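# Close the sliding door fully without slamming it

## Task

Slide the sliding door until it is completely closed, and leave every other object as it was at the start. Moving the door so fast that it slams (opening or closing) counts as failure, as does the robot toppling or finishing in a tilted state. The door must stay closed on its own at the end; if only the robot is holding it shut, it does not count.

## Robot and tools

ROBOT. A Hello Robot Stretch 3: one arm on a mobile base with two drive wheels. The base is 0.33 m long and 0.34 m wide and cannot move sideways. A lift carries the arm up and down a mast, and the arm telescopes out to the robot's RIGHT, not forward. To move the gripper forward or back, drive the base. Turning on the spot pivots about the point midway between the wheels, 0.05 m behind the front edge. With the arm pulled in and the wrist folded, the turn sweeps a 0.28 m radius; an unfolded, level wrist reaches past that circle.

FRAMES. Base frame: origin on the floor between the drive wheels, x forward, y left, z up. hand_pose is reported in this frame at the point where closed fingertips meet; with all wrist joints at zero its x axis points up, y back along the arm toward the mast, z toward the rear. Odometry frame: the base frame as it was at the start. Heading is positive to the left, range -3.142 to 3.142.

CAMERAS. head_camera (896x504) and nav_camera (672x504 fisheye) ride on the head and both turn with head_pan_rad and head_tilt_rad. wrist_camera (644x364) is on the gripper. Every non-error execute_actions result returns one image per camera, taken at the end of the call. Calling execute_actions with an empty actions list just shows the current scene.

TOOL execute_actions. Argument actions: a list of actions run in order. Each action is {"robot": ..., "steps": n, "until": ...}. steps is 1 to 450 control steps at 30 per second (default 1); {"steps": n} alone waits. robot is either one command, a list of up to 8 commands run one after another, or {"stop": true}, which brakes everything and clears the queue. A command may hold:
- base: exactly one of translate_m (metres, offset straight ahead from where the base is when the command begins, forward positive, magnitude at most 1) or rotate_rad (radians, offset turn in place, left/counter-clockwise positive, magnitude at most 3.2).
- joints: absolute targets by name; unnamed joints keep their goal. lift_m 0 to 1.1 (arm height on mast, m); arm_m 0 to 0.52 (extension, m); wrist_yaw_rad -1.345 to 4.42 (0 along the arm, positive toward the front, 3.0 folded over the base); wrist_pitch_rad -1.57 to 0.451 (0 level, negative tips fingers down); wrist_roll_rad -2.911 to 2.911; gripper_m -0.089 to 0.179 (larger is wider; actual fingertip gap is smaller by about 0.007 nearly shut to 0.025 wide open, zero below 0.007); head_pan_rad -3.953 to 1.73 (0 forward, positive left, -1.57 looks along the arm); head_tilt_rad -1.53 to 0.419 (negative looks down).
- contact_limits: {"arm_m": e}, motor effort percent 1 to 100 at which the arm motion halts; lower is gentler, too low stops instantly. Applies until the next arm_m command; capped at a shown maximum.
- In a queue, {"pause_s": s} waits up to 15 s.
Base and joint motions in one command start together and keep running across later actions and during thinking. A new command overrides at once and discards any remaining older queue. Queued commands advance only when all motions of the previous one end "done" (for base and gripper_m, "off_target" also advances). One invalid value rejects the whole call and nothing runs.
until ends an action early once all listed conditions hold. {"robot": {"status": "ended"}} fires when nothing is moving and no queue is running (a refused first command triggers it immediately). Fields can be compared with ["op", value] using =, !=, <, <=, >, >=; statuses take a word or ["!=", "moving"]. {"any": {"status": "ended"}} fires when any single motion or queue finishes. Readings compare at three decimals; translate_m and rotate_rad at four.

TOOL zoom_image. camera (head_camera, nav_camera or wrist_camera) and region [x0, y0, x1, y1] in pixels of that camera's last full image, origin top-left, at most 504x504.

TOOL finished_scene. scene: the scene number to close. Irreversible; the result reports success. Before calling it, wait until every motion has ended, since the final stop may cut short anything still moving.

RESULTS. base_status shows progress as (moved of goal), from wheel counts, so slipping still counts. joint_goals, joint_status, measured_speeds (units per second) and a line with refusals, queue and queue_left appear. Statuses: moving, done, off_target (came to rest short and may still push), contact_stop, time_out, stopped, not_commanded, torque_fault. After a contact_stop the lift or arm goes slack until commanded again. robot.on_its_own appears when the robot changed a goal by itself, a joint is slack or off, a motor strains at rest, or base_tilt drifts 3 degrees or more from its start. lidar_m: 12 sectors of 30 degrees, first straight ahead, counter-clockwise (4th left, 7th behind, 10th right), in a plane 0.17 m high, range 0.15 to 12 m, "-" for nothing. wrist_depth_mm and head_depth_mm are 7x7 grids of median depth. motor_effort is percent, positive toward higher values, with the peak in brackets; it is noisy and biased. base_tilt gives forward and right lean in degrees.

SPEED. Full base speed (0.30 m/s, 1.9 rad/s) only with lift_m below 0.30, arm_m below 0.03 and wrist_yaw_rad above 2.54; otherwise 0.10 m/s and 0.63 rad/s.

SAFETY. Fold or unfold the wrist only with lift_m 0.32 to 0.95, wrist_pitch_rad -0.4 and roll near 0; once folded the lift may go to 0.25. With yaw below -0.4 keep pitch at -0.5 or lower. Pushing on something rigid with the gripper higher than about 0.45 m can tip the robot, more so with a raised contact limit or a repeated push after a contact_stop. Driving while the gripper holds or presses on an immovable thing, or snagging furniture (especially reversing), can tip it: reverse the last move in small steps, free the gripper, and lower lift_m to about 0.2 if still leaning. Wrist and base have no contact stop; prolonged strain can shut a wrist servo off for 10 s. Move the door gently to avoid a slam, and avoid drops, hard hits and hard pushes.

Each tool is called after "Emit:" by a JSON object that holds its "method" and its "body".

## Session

Emit:
{"method": "execute_actions", "body": {"actions": []}}

Scene clock: 0.00 s.
robot.base_odometry: x=+0.000 y=+0.000 heading=+0.000 (m, m, rad; robot's odometry frame)
robot.turned_by_wheels: +0.000 (rad since the last result)
robot.turned_by_imu: +0.000 (rad since the last result)
robot.base_tilt: forward=-0.6 right=-1.6 (deg)
robot.lidar_m: 1.04 1.29 1.75 1.57 1.11 1.34 1.34 2.06 2.03 1.02 0.79 0.77
robot.head_depth_mm: 2001 2827 2942 2941 2996 2891 2013 / 1990 2995 3103 3175 3161 2872 2014 / 1987 3073 3334 3303 3329 2904 2011 / 1009 1017 1019 1032 1039 1048 1057 / 1017 1029 1042 1053 1060 1076 1090 / 1113 1125 1145 1153 1170 1179 1194 / 1221 1241 1257 1281 1291 1314 1325
robot.base_status: not_commanded
robot.joint_positions: lift_m=+0.490 arm_m=-0.001 wrist_yaw_rad=+3.064 wrist_pitch_rad=-0.550 wrist_roll_rad=-0.020 gripper_m=+0.037 head_pan_rad=+0.012 head_tilt_rad=-0.006
robot.joint_goals: lift_m=+0.490 arm_m=-0.001 wrist_yaw_rad=+3.064 wrist_pitch_rad=-0.550 wrist_roll_rad=-0.020 gripper_m=+0.037 head_pan_rad=+0.012 head_tilt_rad=-0.006
robot.joint_status: lift_m=not_commanded arm_m=not_commanded wrist_yaw_rad=not_commanded wrist_pitch_rad=not_commanded wrist_roll_rad=not_commanded gripper_m=not_commanded head_pan_rad=not_commanded head_tilt_rad=not_commanded
robot.measured_speeds: translate_m=+0.000 rotate_rad=+0.000 lift_m=+0.000 arm_m=+0.000 wrist_yaw_rad=+0.000 wrist_pitch_rad=+0.000 wrist_roll_rad=+0.000 head_pan_rad=+0.000 head_tilt_rad=+0.000
robot: refusals=0 queue=idle queue_left=0
robot.motor_effort: left_wheel=+0 right_wheel=+1 lift_m=+25 arm_m=-1 wrist_yaw_rad=+0 wrist_pitch_rad=+4 wrist_roll_rad=+0 gripper_m=-1 head_pan_rad=-1 head_tilt_rad=+1 (%)
robot.hand_pose: x=-0.0053 y=+0.0610 z=+0.4746 quat_wxyz=(+0.217, +0.680, +0.168, +0.679) (m; robot's base frame)
robot.wrist_depth_mm: 839 - - - - - - / 941 938 - - - - - / - - - - - - - / 892 909 933 937 981 988 - / 777 766 - 814 834 834 822 / 684 685 - 708 732 720 721 / 595 619 - 638 608 635 631
pictures: head_camera (sideways: a quarter turn clockwise sets it upright), nav_camera (sideways: a quarter turn counterclockwise sets it upright), wrist_camera
camera_calibration (this result's frames):
head_camera: T_world_to_cam=[[-0.0489031, -0.00545681, -0.998789, 1.32719], [-0.021452, 0.99976, -0.00441178, 0.00444333], [0.998573, 0.0212103, -0.0490084, 0.0142988], [0, 0, 0, 1]] pos_world=[0.0507204, 0.00249666, 1.3263]
nav_camera: T_world_to_cam=[[-0.0414069, -0.0132893, 0.999054, -1.25373], [0.0266325, -0.999571, -0.0121923, 0.0654476], [0.998787, 0.0261025, 0.041743, -0.105043], [0, 0, 0, 1]] pos_world=[0.0512597, 0.0515002, 1.25773]
wrist_camera: T_world_to_cam=[[0.994588, -0.0926075, 0.0471012, -0.0150592], [-0.0253403, -0.655871, -0.754448, 0.434701], [0.10076, 0.749171, -0.654668, 0.434086], [0, 0, 0, 1]] pos_world=[-0.0177453, -0.0414917, 0.612851]
Images, in order (width x height): head_camera 896x504, nav_camera 672x504, wrist_camera 644x364.

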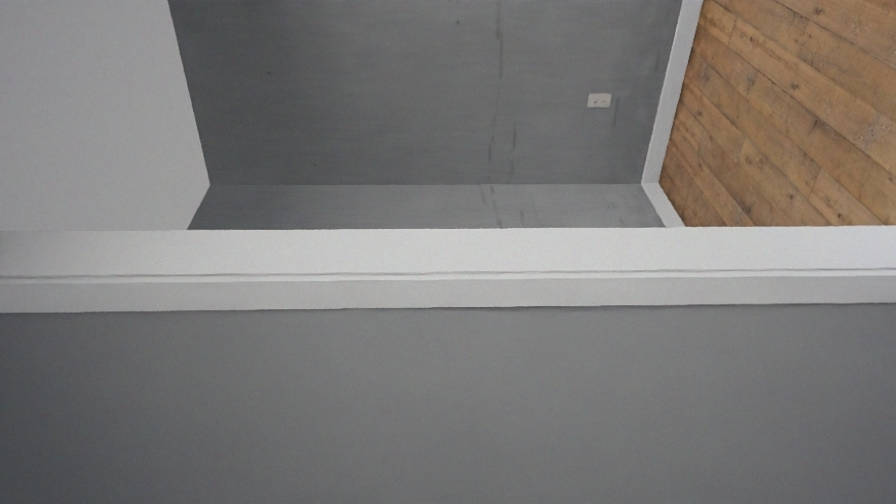

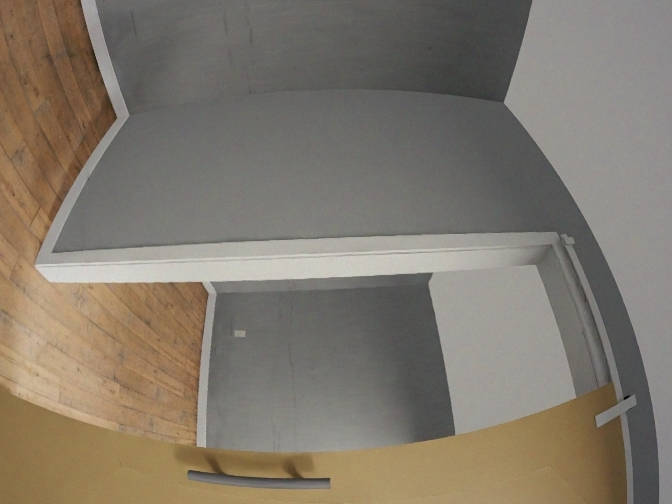

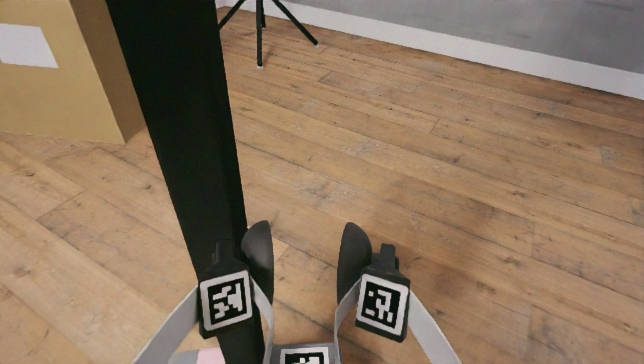

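Emit:
{"method": "execute_actions", "body": {"actions": [{"robot":[{"base":{"rotate_rad":0.94},"joints":{"lift_m":0.85,"wrist_pitch_rad":-0.4,"head_pan_rad":-1.3,"head_tilt_rad":-0.5,"gripper_m":0}},{"base":{"translate_m":-0.28},"joints":{"wrist_yaw_rad":0.85}},{"joints":{"wrist_pitch_rad":0,"arm_m":0.25}}],"steps":450,"until":{"robot":{"status":"ended"}}}]}}

Scene clock: 11.47 s.
robot.base_odometry: x=-0.165 y=-0.226 heading=+0.940 (m, m, rad; robot's odometry frame)
robot.turned_by_wheels: +0.940 (rad since the last result)
robot.turned_by_imu: +0.942 (rad since the last result)
robot.base_tilt: forward=-0.8 right=-1.6 (deg)
robot.lidar_m: 2.03 1.79 1.14 1.25 1.25 1.82 1.74 1.22 0.82 0.78 0.81 1.23
robot.head_depth_mm: 602 656 721 788 - 1027 1169 / 618 672 739 812 - 1060 1188 / 632 690 761 838 992 1103 1217 / 647 709 785 868 1003 1159 1254 / 665 708 784 923 1082 1420 1255 / 2773 3045 3319 2513 1886 1508 1259 / 2816 3102 3302 2534 1890 1518 1263
robot.base_status: done (translate_m -0.2800 of -0.2800)
robot.joint_positions: lift_m=+0.850 arm_m=+0.250 wrist_yaw_rad=+0.850 wrist_pitch_rad=-0.021 wrist_roll_rad=-0.020 gripper_m=+0.000 head_pan_rad=-1.293 head_tilt_rad=-0.494
robot.joint_goals: lift_m=+0.850 arm_m=+0.250 wrist_yaw_rad=+0.850 wrist_pitch_rad=+0.000 wrist_roll_rad=-0.020 gripper_m=+0.000 head_pan_rad=-1.300 head_tilt_rad=-0.500
robot.joint_status: lift_m=done arm_m=done wrist_yaw_rad=done wrist_pitch_rad=done wrist_roll_rad=not_commanded gripper_m=done head_pan_rad=done head_tilt_rad=done
robot.measured_speeds: translate_m=+0.000 rotate_rad=+0.000 lift_m=+0.000 arm_m=+0.000 wrist_yaw_rad=+0.000 wrist_pitch_rad=+0.000 wrist_roll_rad=+0.000 head_pan_rad=+0.000 head_tilt_rad=+0.000
robot: refusals=0 queue=done queue_left=0
robot.motor_effort: left_wheel=-3(8) right_wheel=+3(6) lift_m=+28(30) arm_m=+3(3) wrist_yaw_rad=+0(1) wrist_pitch_rad=+7(9) wrist_roll_rad=+0(0) gripper_m=-2(80) head_pan_rad=-4(43) head_tilt_rad=-3(30) (%)
robot.hand_pose: x=+0.1706 y=-0.5635 z=+0.9591 quat_wxyz=(+0.654, +0.295, -0.634, +0.288) (m; robot's base frame)
robot.wrist_depth_mm: - - 903 - 345 285 244 / - - 930 - 350 291 247 / - - 977 - 357 296 251 / - - 984 - 366 299 253 / - - - 457 372 301 255 / - - 975 - 377 305 259 / - - - - 371 312 263
pictures: head_camera (sideways: a quarter turn clockwise sets it upright), nav_camera (sideways: a quarter turn counterclockwise sets it upright), wrist_camera
camera_calibration (this result's frames):
head_camera: T_world_to_cam=[[-0.144959, 0.490734, -0.859167, 1.1454], [0.958731, 0.284314, 0.000634974, -0.00810734], [0.244584, -0.823618, -0.511695, 0.621084], [0, 0, 0, 1]] pos_world=[0.0219013, -0.0482451, 1.3019]
nav_camera: T_world_to_cam=[[0.106073, -0.418811, 0.901857, -1.12747], [-0.959488, -0.281191, -0.0177302, 0.078663], [0.26102, -0.86344, -0.431671, 0.515664], [0, 0, 0, 1]] pos_world=[0.0604725, -0.00483497, 1.24081]
wrist_camera: T_world_to_cam=[[-0.686887, -0.726016, 0.032972, -0.327113], [-0.155744, 0.102732, -0.982441, 1.06351], [0.70988, -0.679961, -0.183638, -0.15961], [0, 0, 0, 1]] pos_world=[0.0542498, -0.455275, 1.02631]
Images, in order (width x height): head_camera 896x504, nav_camera 672x504, wrist_camera 644x364.

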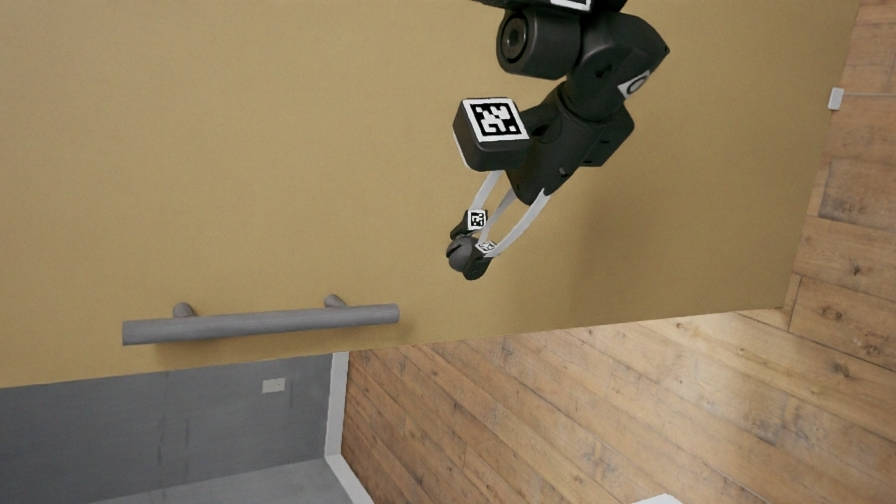

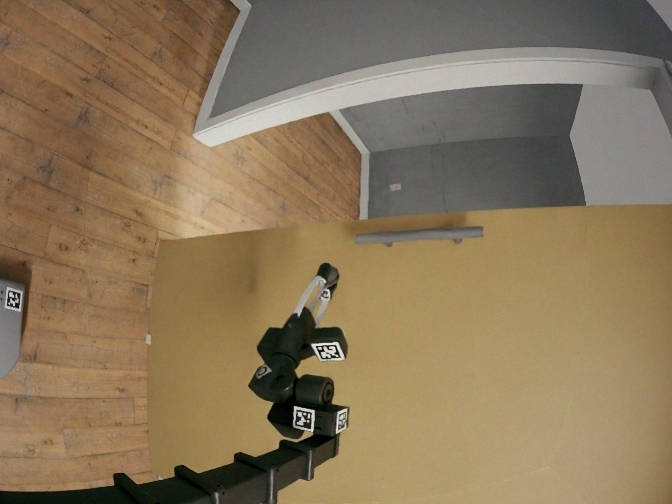

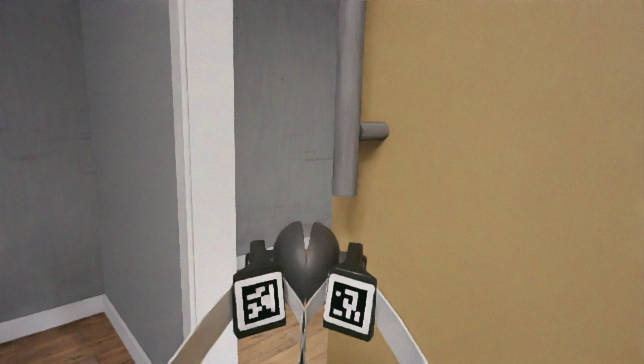

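Emit:
{"method": "execute_actions", "body": {"actions": [{"robot":[{"base":{"rotate_rad":0.06},"joints":{"lift_m":0.93,"arm_m":0.41}},{"base":{"translate_m":0.06}}],"steps":450,"until":{"robot":{"status":"ended"}}}]}}

Scene clock: 15.73 s.
robot.base_odometry: x=-0.133 y=-0.176 heading=+0.999 (m, m, rad; robot's odometry frame)
robot.turned_by_wheels: +0.059 (rad since the last result)
robot.turned_by_imu: +0.046 (rad since the last result)
robot.base_tilt: forward=-0.7 right=-1.7 (deg)
robot.lidar_m: 1.97 1.45 1.10 1.26 1.27 1.86 1.80 1.09 0.81 0.78 0.82 1.20
robot.head_depth_mm: 604 659 702 822 898 1015 1171 / 623 678 725 841 932 1064 1192 / 638 699 759 858 972 1118 1228 / 659 703 791 903 1028 1209 1251 / 2770 3039 3374 2510 1876 1503 1258 / 2852 3119 3379 2542 1897 1510 1261 / 2800 2986 3118 2533 1708 1472 1262
robot.base_status: done (translate_m +0.0600 of +0.0600)
robot.joint_positions: lift_m=+0.930 arm_m=+0.410 wrist_yaw_rad=+0.861 wrist_pitch_rad=-0.023 wrist_roll_rad=-0.020 gripper_m=+0.000 head_pan_rad=-1.293 head_tilt_rad=-0.494
robot.joint_goals: lift_m=+0.930 arm_m=+0.410 wrist_yaw_rad=+0.850 wrist_pitch_rad=+0.000 wrist_roll_rad=-0.020 gripper_m=+0.000 head_pan_rad=-1.300 head_tilt_rad=-0.500
robot.joint_status: lift_m=done arm_m=done wrist_yaw_rad=done wrist_pitch_rad=done wrist_roll_rad=not_commanded gripper_m=done head_pan_rad=done head_tilt_rad=done
robot.measured_speeds: translate_m=+0.000 rotate_rad=+0.000 lift_m=+0.000 arm_m=+0.000 wrist_yaw_rad=+0.000 wrist_pitch_rad=+0.000 wrist_roll_rad=+0.000 head_pan_rad=+0.000 head_tilt_rad=+0.000
robot: refusals=0 queue=done queue_left=0
robot.on_its_own: right_wheel is at rest, and its effort (+19) is outside its rest range (-18 to +18)
robot.motor_effort: left_wheel=-14(23) right_wheel=+19(25) lift_m=+28(31) arm_m=+4(5) wrist_yaw_rad=-7(7) wrist_pitch_rad=+9(9) wrist_roll_rad=+0(0) gripper_m=-2(2) head_pan_rad=-3(4) head_tilt_rad=-3(3) (%)
robot.hand_pose: x=+0.1726 y=-0.7212 z=+1.0385 quat_wxyz=(+0.652, +0.300, -0.632, +0.291) (m; robot's base frame)
robot.wrist_depth_mm: - 731 - 212 185 150 127 / - 821 - 216 188 152 129 / - 861 - 221 192 155 130 / - 923 838 224 194 157 132 / - 971 865 228 197 159 133 / - - 871 - 201 161 134 / - - - 249 198 163 136
pictures: head_camera (sideways: a quarter turn clockwise sets it upright), nav_camera (sideways: a quarter turn counterclockwise sets it upright), wrist_camera
camera_calibration (this result's frames):
head_camera: T_world_to_cam=[[-0.145055, 0.491131, -0.858923, 1.14508], [0.958741, 0.284282, 0.000640016, -0.00811396], [0.244491, -0.823392, -0.512104, 0.621616], [0, 0, 0, 1]] pos_world=[0.0218997, -0.0482457, 1.30188]
nav_camera: T_world_to_cam=[[0.106177, -0.419227, 0.901651, -1.12721], [-0.959499, -0.281152, -0.0177338, 0.0786676], [0.260935, -0.863251, -0.4321, 0.516223], [0, 0, 0, 1]] pos_world=[0.0604644, -0.00480882, 1.2408]
wrist_camera: T_world_to_cam=[[-0.678308, -0.734034, 0.0330606, -0.450272], [-0.158776, 0.102494, -0.98198, 1.15787], [0.717418, -0.671334, -0.186069, -0.246166], [0, 0, 0, 1]] pos_world=[0.0550232, -0.61445, 1.10609]
Images, in order (width x height): head_camera 896x504, nav_camera 672x504, wrist_camera 644x364.

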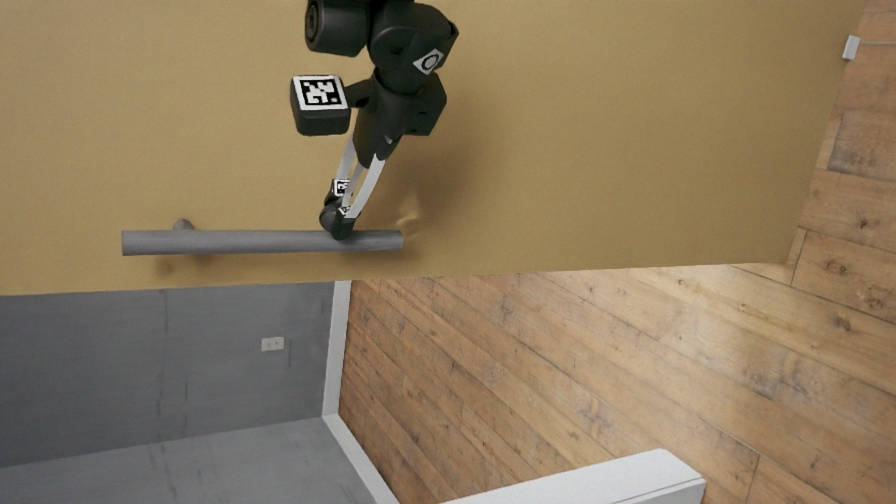

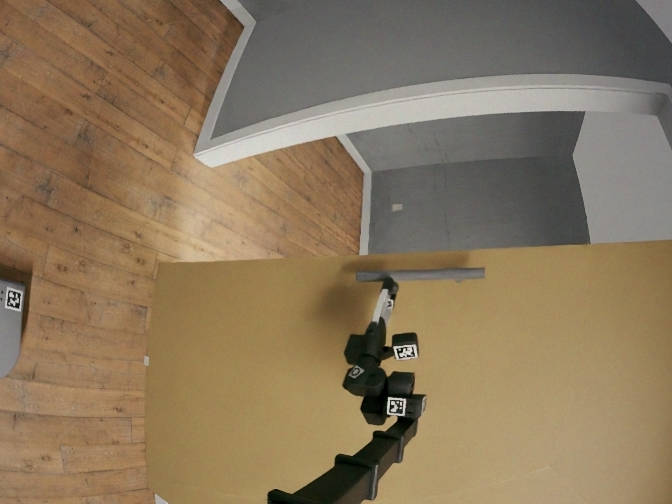

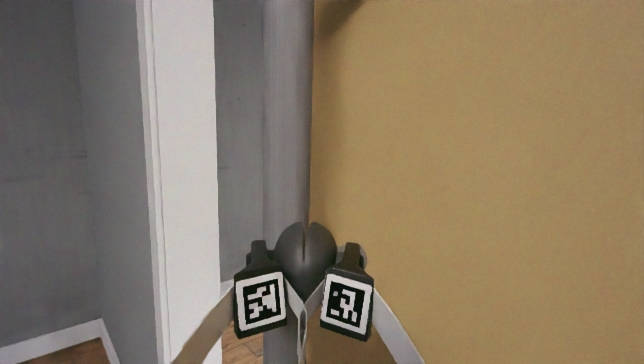

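Emit:
{"method": "execute_actions", "body": {"actions": [{"robot":{"base":{"translate_m":0.25},"joints":{"arm_m":0.42}},"steps":450,"until":{"robot":{"status":"ended"}}}]}}

Scene clock: 19.80 s.
robot.base_odometry: x=+0.003 y=+0.035 heading=+0.999 (m, m, rad; robot's odometry frame)
robot.turned_by_wheels: +0.000 (rad since the last result)
robot.turned_by_imu: -0.209 (rad since the last result)
robot.base_tilt: forward=-0.8 right=-1.7 (deg)
robot.lidar_m: 1.75 1.76 1.02 1.00 1.71 2.08 2.02 1.46 0.85 0.76 0.77 1.03
robot.head_depth_mm: 600 652 704 826 911 1046 1195 / 604 659 709 829 922 1058 1193 / 609 668 726 824 936 1078 1213 / 615 664 736 835 951 1117 1223 / 2560 2756 3099 2488 1867 1500 1251 / 2587 2860 3090 2508 1886 1507 1257 / 2609 2879 3177 2546 1883 1475 1259
robot.base_status: done (translate_m +0.2500 of +0.2500)
robot.joint_positions: lift_m=+0.930 arm_m=+0.420 wrist_yaw_rad=+0.876 wrist_pitch_rad=-0.018 wrist_roll_rad=-0.020 gripper_m=+0.000 head_pan_rad=-1.294 head_tilt_rad=-0.497
robot.joint_goals: lift_m=+0.930 arm_m=+0.420 wrist_yaw_rad=+0.850 wrist_pitch_rad=+0.000 wrist_roll_rad=-0.020 gripper_m=+0.000 head_pan_rad=-1.300 head_tilt_rad=-0.500
robot.joint_status: lift_m=done arm_m=done wrist_yaw_rad=done wrist_pitch_rad=done wrist_roll_rad=not_commanded gripper_m=done head_pan_rad=done head_tilt_rad=done
robot.measured_speeds: translate_m=+0.000 rotate_rad=+0.000 lift_m=+0.000 arm_m=+0.000 wrist_yaw_rad=+0.000 wrist_pitch_rad=+0.000 wrist_roll_rad=+0.000 head_pan_rad=+0.000 head_tilt_rad=+0.000
robot: refusals=0 queue=done queue_left=0
robot.on_its_own: wrist_yaw_rad is at rest, and its effort (-16) is outside its rest range (-12 to +12)
robot.motor_effort: left_wheel=-8(41) right_wheel=+14(43) lift_m=+27(28) arm_m=+5(12) wrist_yaw_rad=-16(33) wrist_pitch_rad=+6(10) wrist_roll_rad=+0(0) gripper_m=-4(7) head_pan_rad=-3(3) head_tilt_rad=-2(3) (%)
robot.hand_pose: x=+0.1751 y=-0.7283 z=+1.0400 quat_wxyz=(+0.650, +0.303, -0.631, +0.297) (m; robot's base frame)
robot.wrist_depth_mm: 574 628 123 166 138 119 104 / 582 644 125 169 141 120 105 / 606 645 129 172 143 122 107 / 672 659 132 178 146 124 108 / 726 676 133 175 149 127 110 / 772 724 134 - 152 129 111 / 849 721 154 191 151 131 113
pictures: head_camera (sideways: a quarter turn clockwise sets it upright), nav_camera (sideways: a quarter turn counterclockwise sets it upright), wrist_camera
camera_calibration (this result's frames):
head_camera: T_world_to_cam=[[-0.145372, 0.493028, -0.857782, 1.1436], [0.95886, 0.283879, 0.000663595, -0.00814538], [0.243833, -0.822397, -0.514013, 0.624104], [0, 0, 0, 1]] pos_world=[0.0218794, -0.0482521, 1.30176]
nav_camera: T_world_to_cam=[[0.10655, -0.421199, 0.900688, -1.12595], [-0.959628, -0.280712, -0.0177501, 0.0786897], [0.26031, -0.862434, -0.434105, 0.518835], [0, 0, 0, 1]] pos_world=[0.0604252, -0.00470088, 1.24076]
wrist_camera: T_world_to_cam=[[-0.66766, -0.743739, 0.0328949, -0.462631], [-0.156046, 0.096606, -0.983014, 1.1568], [0.727928, -0.661452, -0.180558, -0.2529], [0, 0, 0, 1]] pos_world=[0.0557274, -0.623112, 1.1067]
Images, in order (width x height): head_camera 896x504, nav_camera 672x504, wrist_camera 644x364.

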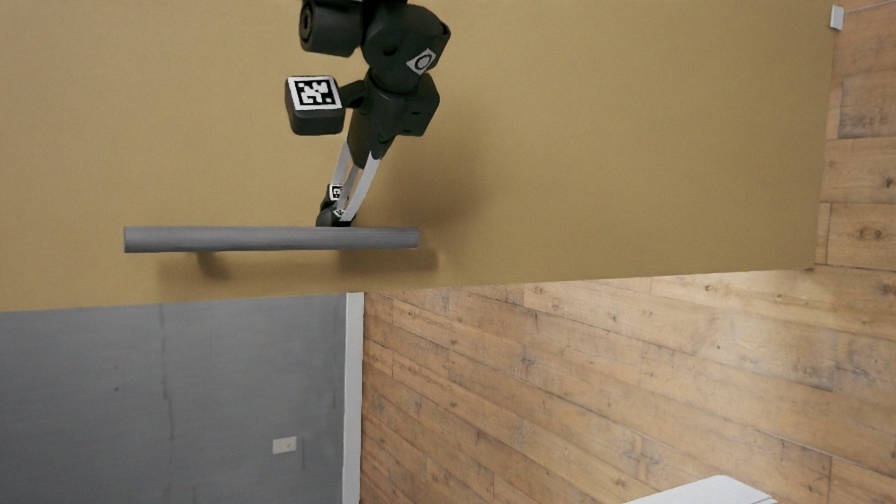

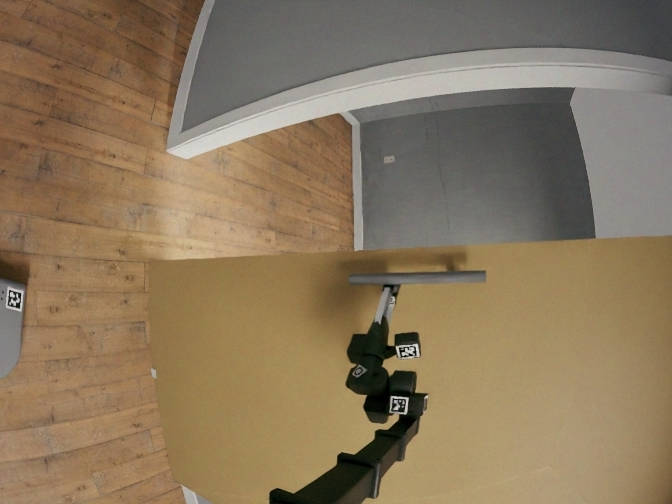

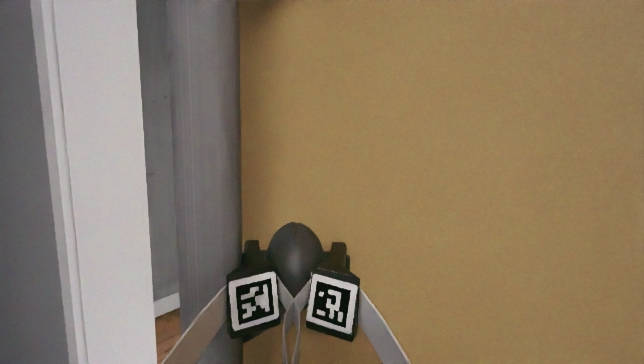

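Emit:
{"method": "execute_actions", "body": {"actions": [{"robot":[{"base":{"translate_m":-0.07}},{"joints":{"arm_m":0.05},"base":{"rotate_rad":0.0}},{"base":{"rotate_rad":1.22}},{"base":{"translate_m":-0.3}},{"base":{"rotate_rad":-1.0}},{"joints":{"arm_m":0.14}}],"steps":450,"until":{"robot":{"status":"ended"}}},{"steps":200,"until":{"robot":{"status":"ended"}}}]}}

Scene clock: 37.67 s.
robot.base_odometry: x=+0.146 y=-0.263 heading=+1.220 (m, m, rad; robot's odometry frame)
robot.turned_by_wheels: +0.221 (rad since the last result)
robot.turned_by_imu: +0.219 (rad since the last result)
robot.base_tilt: forward=-0.7 right=-1.6 (deg)
robot.lidar_m: 1.97 1.90 1.32 1.51 2.05 1.84 1.80 0.71 0.53 0.52 0.54 1.03
robot.head_depth_mm: 388 421 463 506 - 677 753 / 399 435 479 522 - 699 798 / 411 450 496 540 - 726 851 / 424 464 514 569 671 760 908 / 437 482 536 593 692 810 971 / 452 478 523 599 1700 1460 1254 / 475 2740 2981 2522 1895 1512 1262
robot.base_status: done (rotate_rad -0.9999 of -1.0000)
robot.joint_positions: lift_m=+0.930 arm_m=+0.140 wrist_yaw_rad=+0.893 wrist_pitch_rad=-0.016 wrist_roll_rad=-0.020 gripper_m=+0.000 head_pan_rad=-1.294 head_tilt_rad=-0.497
robot.joint_goals: lift_m=+0.930 arm_m=+0.140 wrist_yaw_rad=+0.893 wrist_pitch_rad=+0.000 wrist_roll_rad=-0.020 gripper_m=+0.000 head_pan_rad=-1.300 head_tilt_rad=-0.500
robot.joint_status: lift_m=done arm_m=done wrist_yaw_rad=done wrist_pitch_rad=done wrist_roll_rad=not_commanded gripper_m=done head_pan_rad=done head_tilt_rad=done
robot.measured_speeds: translate_m=+0.000 rotate_rad=+0.000 lift_m=+0.000 arm_m=+0.000 wrist_yaw_rad=+0.000 wrist_pitch_rad=+0.000 wrist_roll_rad=+0.000 head_pan_rad=+0.000 head_tilt_rad=+0.000
robot: refusals=0 queue=done queue_left=0
robot.on_its_own: wrist_yaw_rad is held at +0.893, not at your +0.850, by its stall guard, which is not easing now
robot.motor_effort: left_wheel=+3(18) right_wheel=-2(18) lift_m=+26(27) arm_m=+3(4) wrist_yaw_rad=+0(7) wrist_pitch_rad=+6(6) wrist_roll_rad=+0(0) gripper_m=-3(4) head_pan_rad=-3(3) head_tilt_rad=-2(2) (%)
robot.hand_pose: x=+0.1779 y=-0.4450 z=+1.0404 quat_wxyz=(+0.647, +0.308, -0.629, +0.303) (m; robot's base frame)
robot.wrist_depth_mm: - - 747 244 201 162 135 / - - 771 260 204 164 136 / - - 791 263 208 165 137 / - - 803 281 209 167 139 / - - 820 272 211 170 140 / - - 842 - 216 171 142 / - - 898 302 211 174 144
pictures: head_camera (sideways: a quarter turn clockwise sets it upright), nav_camera (sideways: a quarter turn counterclockwise sets it upright), wrist_camera
camera_calibration (this result's frames):
head_camera: T_world_to_cam=[[-0.145372, 0.493028, -0.857782, 1.1436], [0.95886, 0.283879, 0.000663592, -0.00814538], [0.243834, -0.822397, -0.514013, 0.624103], [0, 0, 0, 1]] pos_world=[0.0218794, -0.0482521, 1.30176]
nav_camera: T_world_to_cam=[[0.10655, -0.421199, 0.900688, -1.12595], [-0.959628, -0.280712, -0.0177501, 0.0786897], [0.26031, -0.862434, -0.434104, 0.518834], [0, 0, 0, 1]] pos_world=[0.0604252, -0.00470087, 1.24076]
wrist_camera: T_world_to_cam=[[-0.654655, -0.755214, 0.0328415, -0.257369], [-0.156583, 0.0929746, -0.983279, 1.12899], [0.739533, -0.648851, -0.17912, -0.0654438], [0, 0, 0, 1]] pos_world=[0.0566916, -0.3418, 1.10685]
Images, in order (width x height): head_camera 896x504, nav_camera 672x504, wrist_camera 644x364.

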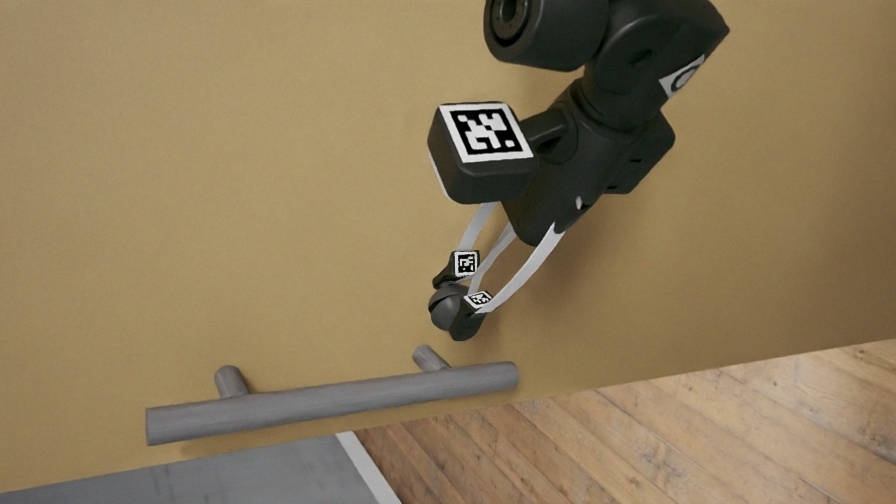

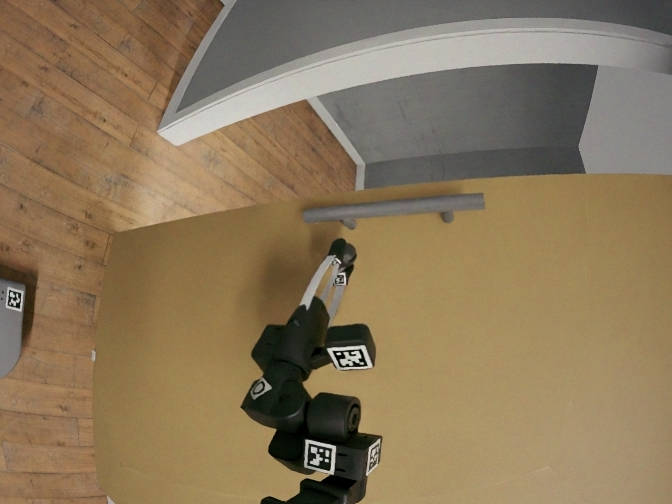

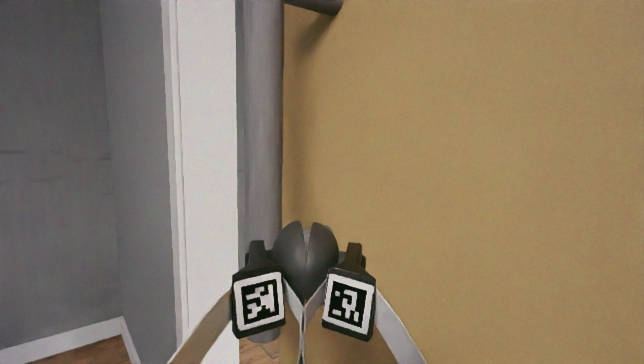

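Emit:
{"method": "execute_actions", "body": {"actions": [{"robot":[{"base":{"translate_m":0.06},"joints":{"arm_m":0.15}},{"base":{"translate_m":0.22}}],"steps":450,"until":{"robot":{"status":"ended"}}}]}}

Scene clock: 43.47 s.
robot.base_odometry: x=+0.242 y=-0.001 heading=+1.219 (m, m, rad; robot's odometry frame)
robot.turned_by_wheels: -0.001 (rad since the last result)
robot.turned_by_imu: -0.338 (rad since the last result)
robot.base_tilt: forward=-0.8 right=-1.7 (deg)
robot.lidar_m: 1.04 1.74 1.75 1.25 1.60 2.24 2.03 1.19 0.59 0.50 0.50 0.83
robot.head_depth_mm: 387 424 470 517 - 726 821 / 386 423 468 515 - 698 818 / 385 422 467 505 - 690 816 / 384 421 466 513 604 684 812 / 383 415 457 463 589 681 808 / 383 407 457 519 625 1465 1263 / 382 436 2716 2508 1896 1503 1261
robot.base_status: done (translate_m +0.2200 of +0.2200)
robot.joint_positions: lift_m=+0.930 arm_m=+0.150 wrist_yaw_rad=+0.950 wrist_pitch_rad=-0.018 wrist_roll_rad=-0.020 gripper_m=+0.000 head_pan_rad=-1.294 head_tilt_rad=-0.497
robot.joint_goals: lift_m=+0.930 arm_m=+0.150 wrist_yaw_rad=+0.946 wrist_pitch_rad=+0.000 wrist_roll_rad=-0.020 gripper_m=+0.000 head_pan_rad=-1.300 head_tilt_rad=-0.500
robot.joint_status: lift_m=done arm_m=done wrist_yaw_rad=done wrist_pitch_rad=done wrist_roll_rad=not_commanded gripper_m=done head_pan_rad=done head_tilt_rad=done
robot.measured_speeds: translate_m=+0.000 rotate_rad=+0.000 lift_m=+0.000 arm_m=+0.000 wrist_yaw_rad=+0.000 wrist_pitch_rad=+0.000 wrist_roll_rad=+0.000 head_pan_rad=+0.000 head_tilt_rad=+0.000
robot: refusals=0 queue=done queue_left=0
robot.on_its_own: wrist_yaw_rad is held at +0.946, not at your +0.850, by its stall guard, which is not easing now
robot.motor_effort: left_wheel=-3(28) right_wheel=+13(35) lift_m=+27(27) arm_m=+3(5) wrist_yaw_rad=-2(45) wrist_pitch_rad=+6(9) wrist_roll_rad=+0(1) gripper_m=-2(12) head_pan_rad=-5(3) head_tilt_rad=-2(2) (%)
robot.hand_pose: x=+0.1867 y=-0.4433 z=+1.0398 quat_wxyz=(+0.638, +0.326, -0.619, +0.321) (m; robot's base frame)
robot.wrist_depth_mm: 553 639 119 166 141 122 108 / 561 652 121 171 144 125 109 / 576 - 124 174 147 126 111 / 595 - 127 178 149 128 113 / 614 713 130 176 152 130 114 / 634 714 133 - 155 133 116 / 705 700 142 195 154 134 118
pictures: head_camera (sideways: a quarter turn clockwise sets it upright), nav_camera (sideways: a quarter turn counterclockwise sets it upright), wrist_camera
camera_calibration (this result's frames):
head_camera: T_world_to_cam=[[-0.14533, 0.493164, -0.857712, 1.1435], [0.958903, 0.283734, 0.000665052, -0.00814754], [0.24369, -0.822365, -0.514131, 0.624258], [0, 0, 0, 1]] pos_world=[0.0218721, -0.0482545, 1.30175]
nav_camera: T_world_to_cam=[[0.10652, -0.421335, 0.900628, -1.12587], [-0.959671, -0.280565, -0.0177511, 0.0786913], [0.260164, -0.862416, -0.434228, 0.518997], [0, 0, 0, 1]] pos_world=[0.0604222, -0.00470099, 1.24075]
wrist_camera: T_world_to_cam=[[-0.610586, -0.79123, 0.0337625, -0.27553], [-0.163795, 0.0844593, -0.982872, 1.12683], [0.774826, -0.605658, -0.181169, -0.0562433], [0, 0, 0, 1]] pos_world=[0.0599134, -0.347243, 1.10665]
Images, in order (width x height): head_camera 896x504, nav_camera 672x504, wrist_camera 644x364.

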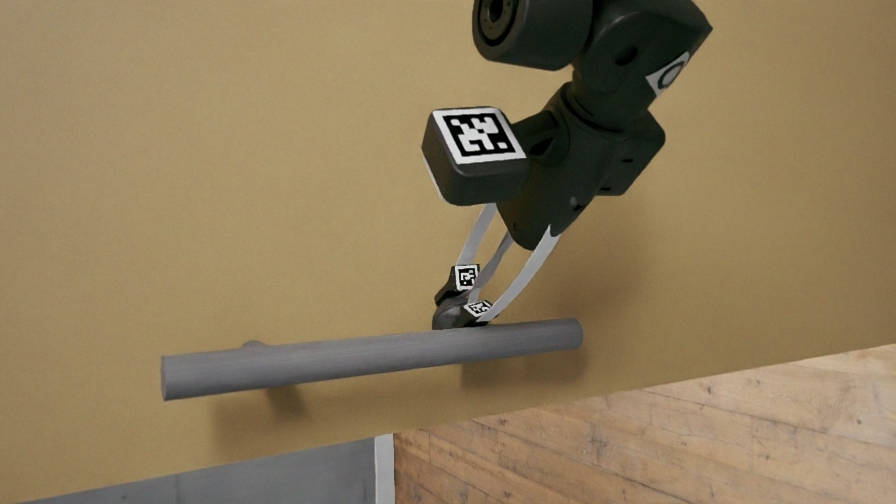

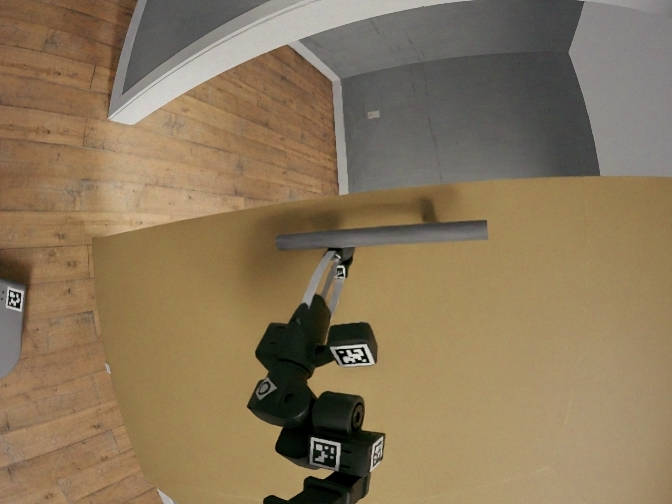

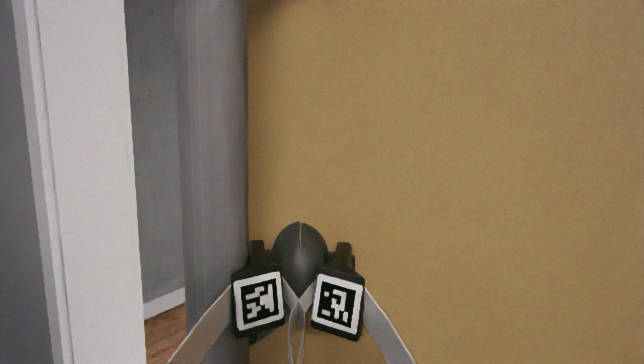

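Emit:
{"method": "execute_actions", "body": {"actions": [{"robot":[{"base":{"translate_m":-0.08}},{"joints":{"arm_m":0,"wrist_yaw_rad":1.3,"lift_m":0.98,"gripper_m":0.1,"head_pan_rad":-0.9,"head_tilt_rad":-0.7}},{"base":{"rotate_rad":0.93}},{"base":{"translate_m":-0.3}},{"base":{"rotate_rad":-0.59}}],"steps":450,"until":{"robot":{"status":"ended"}}}]}}

Scene clock: 57.23 s.
robot.base_odometry: x=+0.379 y=-0.327 heading=+1.560 (m, m, rad; robot's odometry frame)
robot.turned_by_wheels: +0.340 (rad since the last result)
robot.turned_by_imu: +0.340 (rad since the last result)
robot.base_tilt: forward=-0.7 right=-1.6 (deg)
robot.lidar_m: 1.83 2.10 1.52 1.67 2.23 1.75 1.35 0.47 0.35 0.34 0.36 0.51
robot.head_depth_mm: 285 308 345 - - - 673 / 299 333 376 414 - - 774 / 323 362 412 486 - 742 948 / 349 396 449 543 669 868 1103 / 381 438 514 625 829 1272 1148 / 391 437 495 1928 1496 1324 1155 / 1905 2167 1164 1190 1463 1332 1157
robot.base_status: done (rotate_rad -0.5899 of -0.5900)
robot.joint_positions: lift_m=+0.980 arm_m=+0.000 wrist_yaw_rad=+1.300 wrist_pitch_rad=-0.016 wrist_roll_rad=-0.020 gripper_m=+0.100 head_pan_rad=-0.907 head_tilt_rad=-0.691
robot.joint_goals: lift_m=+0.980 arm_m=+0.000 wrist_yaw_rad=+1.300 wrist_pitch_rad=+0.000 wrist_roll_rad=-0.020 gripper_m=+0.100 head_pan_rad=-0.900 head_tilt_rad=-0.700
robot.joint_status: lift_m=done arm_m=done wrist_yaw_rad=done wrist_pitch_rad=done wrist_roll_rad=not_commanded gripper_m=done head_pan_rad=done head_tilt_rad=done
robot.measured_speeds: translate_m=+0.000 rotate_rad=+0.000 lift_m=+0.000 arm_m=+0.000 wrist_yaw_rad=+0.000 wrist_pitch_rad=+0.000 wrist_roll_rad=+0.000 head_pan_rad=+0.000 head_tilt_rad=+0.000
robot: refusals=0 queue=done queue_left=0
robot.motor_effort: left_wheel=+3(9) right_wheel=-1(13) lift_m=+29(33) arm_m=-5(7) wrist_yaw_rad=+0(4) wrist_pitch_rad=+6(6) wrist_roll_rad=+1(0) gripper_m=+0(79) head_pan_rad=+4(30) head_tilt_rad=-5(21) (%)
robot.hand_pose: x=+0.2251 y=-0.2139 z=+1.0902 quat_wxyz=(+0.573, +0.428, -0.553, +0.428) (m; robot's base frame)
robot.wrist_depth_mm: - - - 865 313 224 168 / - - - 882 308 225 169 / - - - 901 317 227 169 / - - - 927 340 226 170 / - - - 933 369 225 169 / - - - 995 370 216 169 / - - - - 369 208 170
pictures: head_camera (sideways: a quarter turn clockwise sets it upright), nav_camera (sideways: a quarter turn counterclockwise sets it upright), wrist_camera
camera_calibration (this result's frames):
head_camera: T_world_to_cam=[[-0.416755, 0.52483, -0.742205, 0.99458], [0.78126, 0.6242, 0.00270091, -0.00971395], [0.464702, -0.57873, -0.670167, 0.825902], [0, 0, 0, 1]] pos_world=[0.0382874, -0.0379482, 1.2917]
nav_camera: T_world_to_cam=[[0.359755, -0.480659, 0.799714, -0.995825], [-0.785163, -0.619002, -0.0188353, 0.0790336], [0.504078, -0.62113, -0.600085, 0.733305], [0, 0, 0, 1]] pos_world=[0.0506642, 0.0257471, 1.23791]
wrist_camera: T_world_to_cam=[[-0.303038, -0.952383, 0.0336922, -0.175859], [-0.181053, 0.0228264, -0.983208, 1.15433], [0.935622, -0.30405, -0.179349, 0.0884362], [0, 0, 0, 1]] pos_world=[0.0729606, -0.166945, 1.15674]
Images, in order (width x height): head_camera 896x504, nav_camera 672x504, wrist_camera 644x364.

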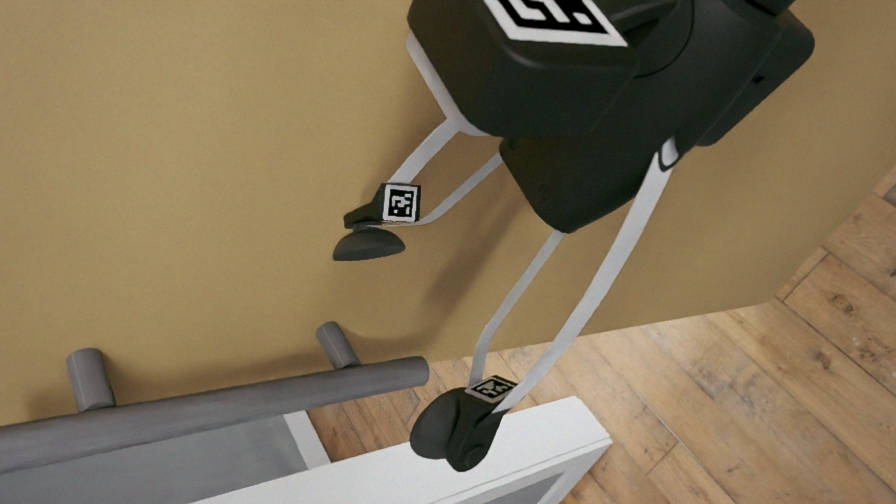

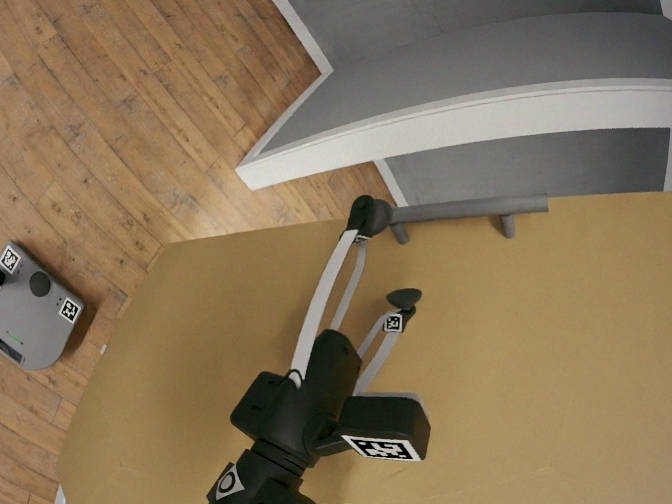

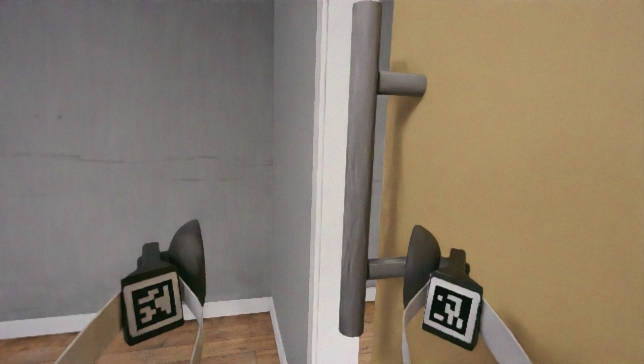

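Emit:
{"method": "execute_actions", "body": {"actions": [{"robot":[{"joints":{"arm_m":0.06,"gripper_m":0.07}},{"base":{"translate_m":0.11}}],"steps":450,"until":{"robot":{"status":"ended"}}}]}}

Scene clock: 60.87 s.
robot.base_odometry: x=+0.380 y=-0.217 heading=+1.560 (m, m, rad; robot's odometry frame)
robot.turned_by_wheels: +0.000 (rad since the last result)
robot.turned_by_imu: +0.000 (rad since the last result)
robot.base_tilt: forward=-0.8 right=-1.5 (deg)
robot.lidar_m: 1.85 2.02 1.47 1.69 2.23 1.86 1.37 0.47 0.36 0.35 0.36 0.93
robot.head_depth_mm: 288 313 347 - - 543 663 / 304 338 378 420 526 621 785 / 327 367 410 478 585 728 963 / 333 374 427 518 680 883 1114 / 2169 2459 2445 1842 1574 1327 1152 / 2071 2254 2390 1739 1411 1332 1154 / 1877 893 963 1093 1461 1329 1155
robot.base_status: done (translate_m +0.1100 of +0.1100)
robot.joint_positions: lift_m=+0.980 arm_m=+0.060 wrist_yaw_rad=+1.300 wrist_pitch_rad=-0.016 wrist_roll_rad=-0.020 gripper_m=+0.070 head_pan_rad=-0.907 head_tilt_rad=-0.691
robot.joint_goals: lift_m=+0.980 arm_m=+0.060 wrist_yaw_rad=+1.300 wrist_pitch_rad=+0.000 wrist_roll_rad=-0.020 gripper_m=+0.070 head_pan_rad=-0.900 head_tilt_rad=-0.700
robot.joint_status: lift_m=done arm_m=done wrist_yaw_rad=done wrist_pitch_rad=done wrist_roll_rad=not_commanded gripper_m=done head_pan_rad=done head_tilt_rad=done
robot.measured_speeds: translate_m=+0.000 rotate_rad=+0.000 lift_m=+0.000 arm_m=+0.000 wrist_yaw_rad=+0.000 wrist_pitch_rad=+0.000 wrist_roll_rad=+0.000 head_pan_rad=+0.000 head_tilt_rad=+0.000
robot: refusals=0 queue=done queue_left=0
robot.motor_effort: left_wheel=+2(10) right_wheel=-2(2) lift_m=+28(29) arm_m=+3(3) wrist_yaw_rad=+0(1) wrist_pitch_rad=+6(6) wrist_roll_rad=+0(1) gripper_m=-1(80) head_pan_rad=+4(4) head_tilt_rad=-4(4) (%)
robot.hand_pose: x=+0.2251 y=-0.2732 z=+1.0902 quat_wxyz=(+0.573, +0.428, -0.553, +0.428) (m; robot's base frame)
robot.wrist_depth_mm: - - - 184 214 153 115 / - - - 186 197 153 115 / - - - 191 231 153 115 / - - - 776 230 154 115 / - - - 836 217 154 115 / - - - 825 - 154 115 / - - - 220 220 148 115
pictures: head_camera (sideways: a quarter turn clockwise sets it upright), nav_camera (sideways: a quarter turn counterclockwise sets it upright), wrist_camera
camera_calibration (this result's frames):
head_camera: T_world_to_cam=[[-0.416761, 0.524838, -0.742196, 0.994569], [0.78126, 0.6242, 0.00270105, -0.00971414], [0.464696, -0.578723, -0.670177, 0.825915], [0, 0, 0, 1]] pos_world=[0.0382874, -0.0379481, 1.2917]
nav_camera: T_world_to_cam=[[0.359761, -0.480668, 0.799706, -0.995815], [-0.785164, -0.619002, -0.0188354, 0.0790337], [0.504073, -0.621124, -0.600096, 0.733319], [0, 0, 0, 1]] pos_world=[0.0506637, 0.0257478, 1.23791]
wrist_camera: T_world_to_cam=[[-0.303039, -0.952383, 0.0336922, -0.232345], [-0.181053, 0.0228264, -0.983208, 1.15569], [0.935622, -0.30405, -0.179349, 0.0704028], [0, 0, 0, 1]] pos_world=[0.0729606, -0.226255, 1.15674]
Images, in order (width x height): head_camera 896x504, nav_camera 672x504, wrist_camera 644x364.

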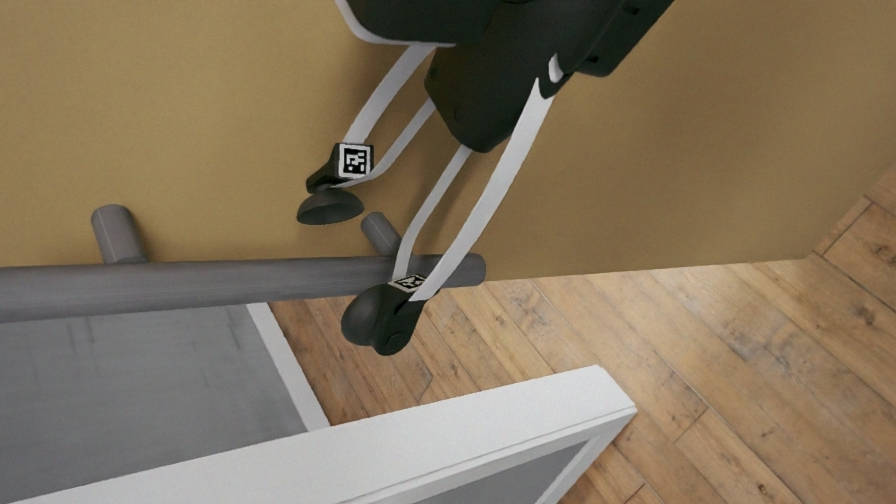

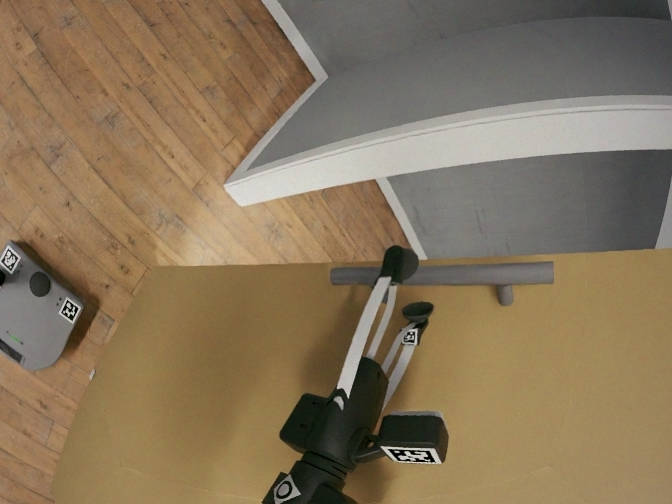

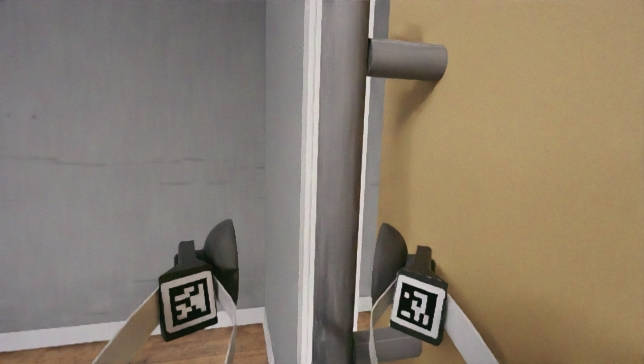

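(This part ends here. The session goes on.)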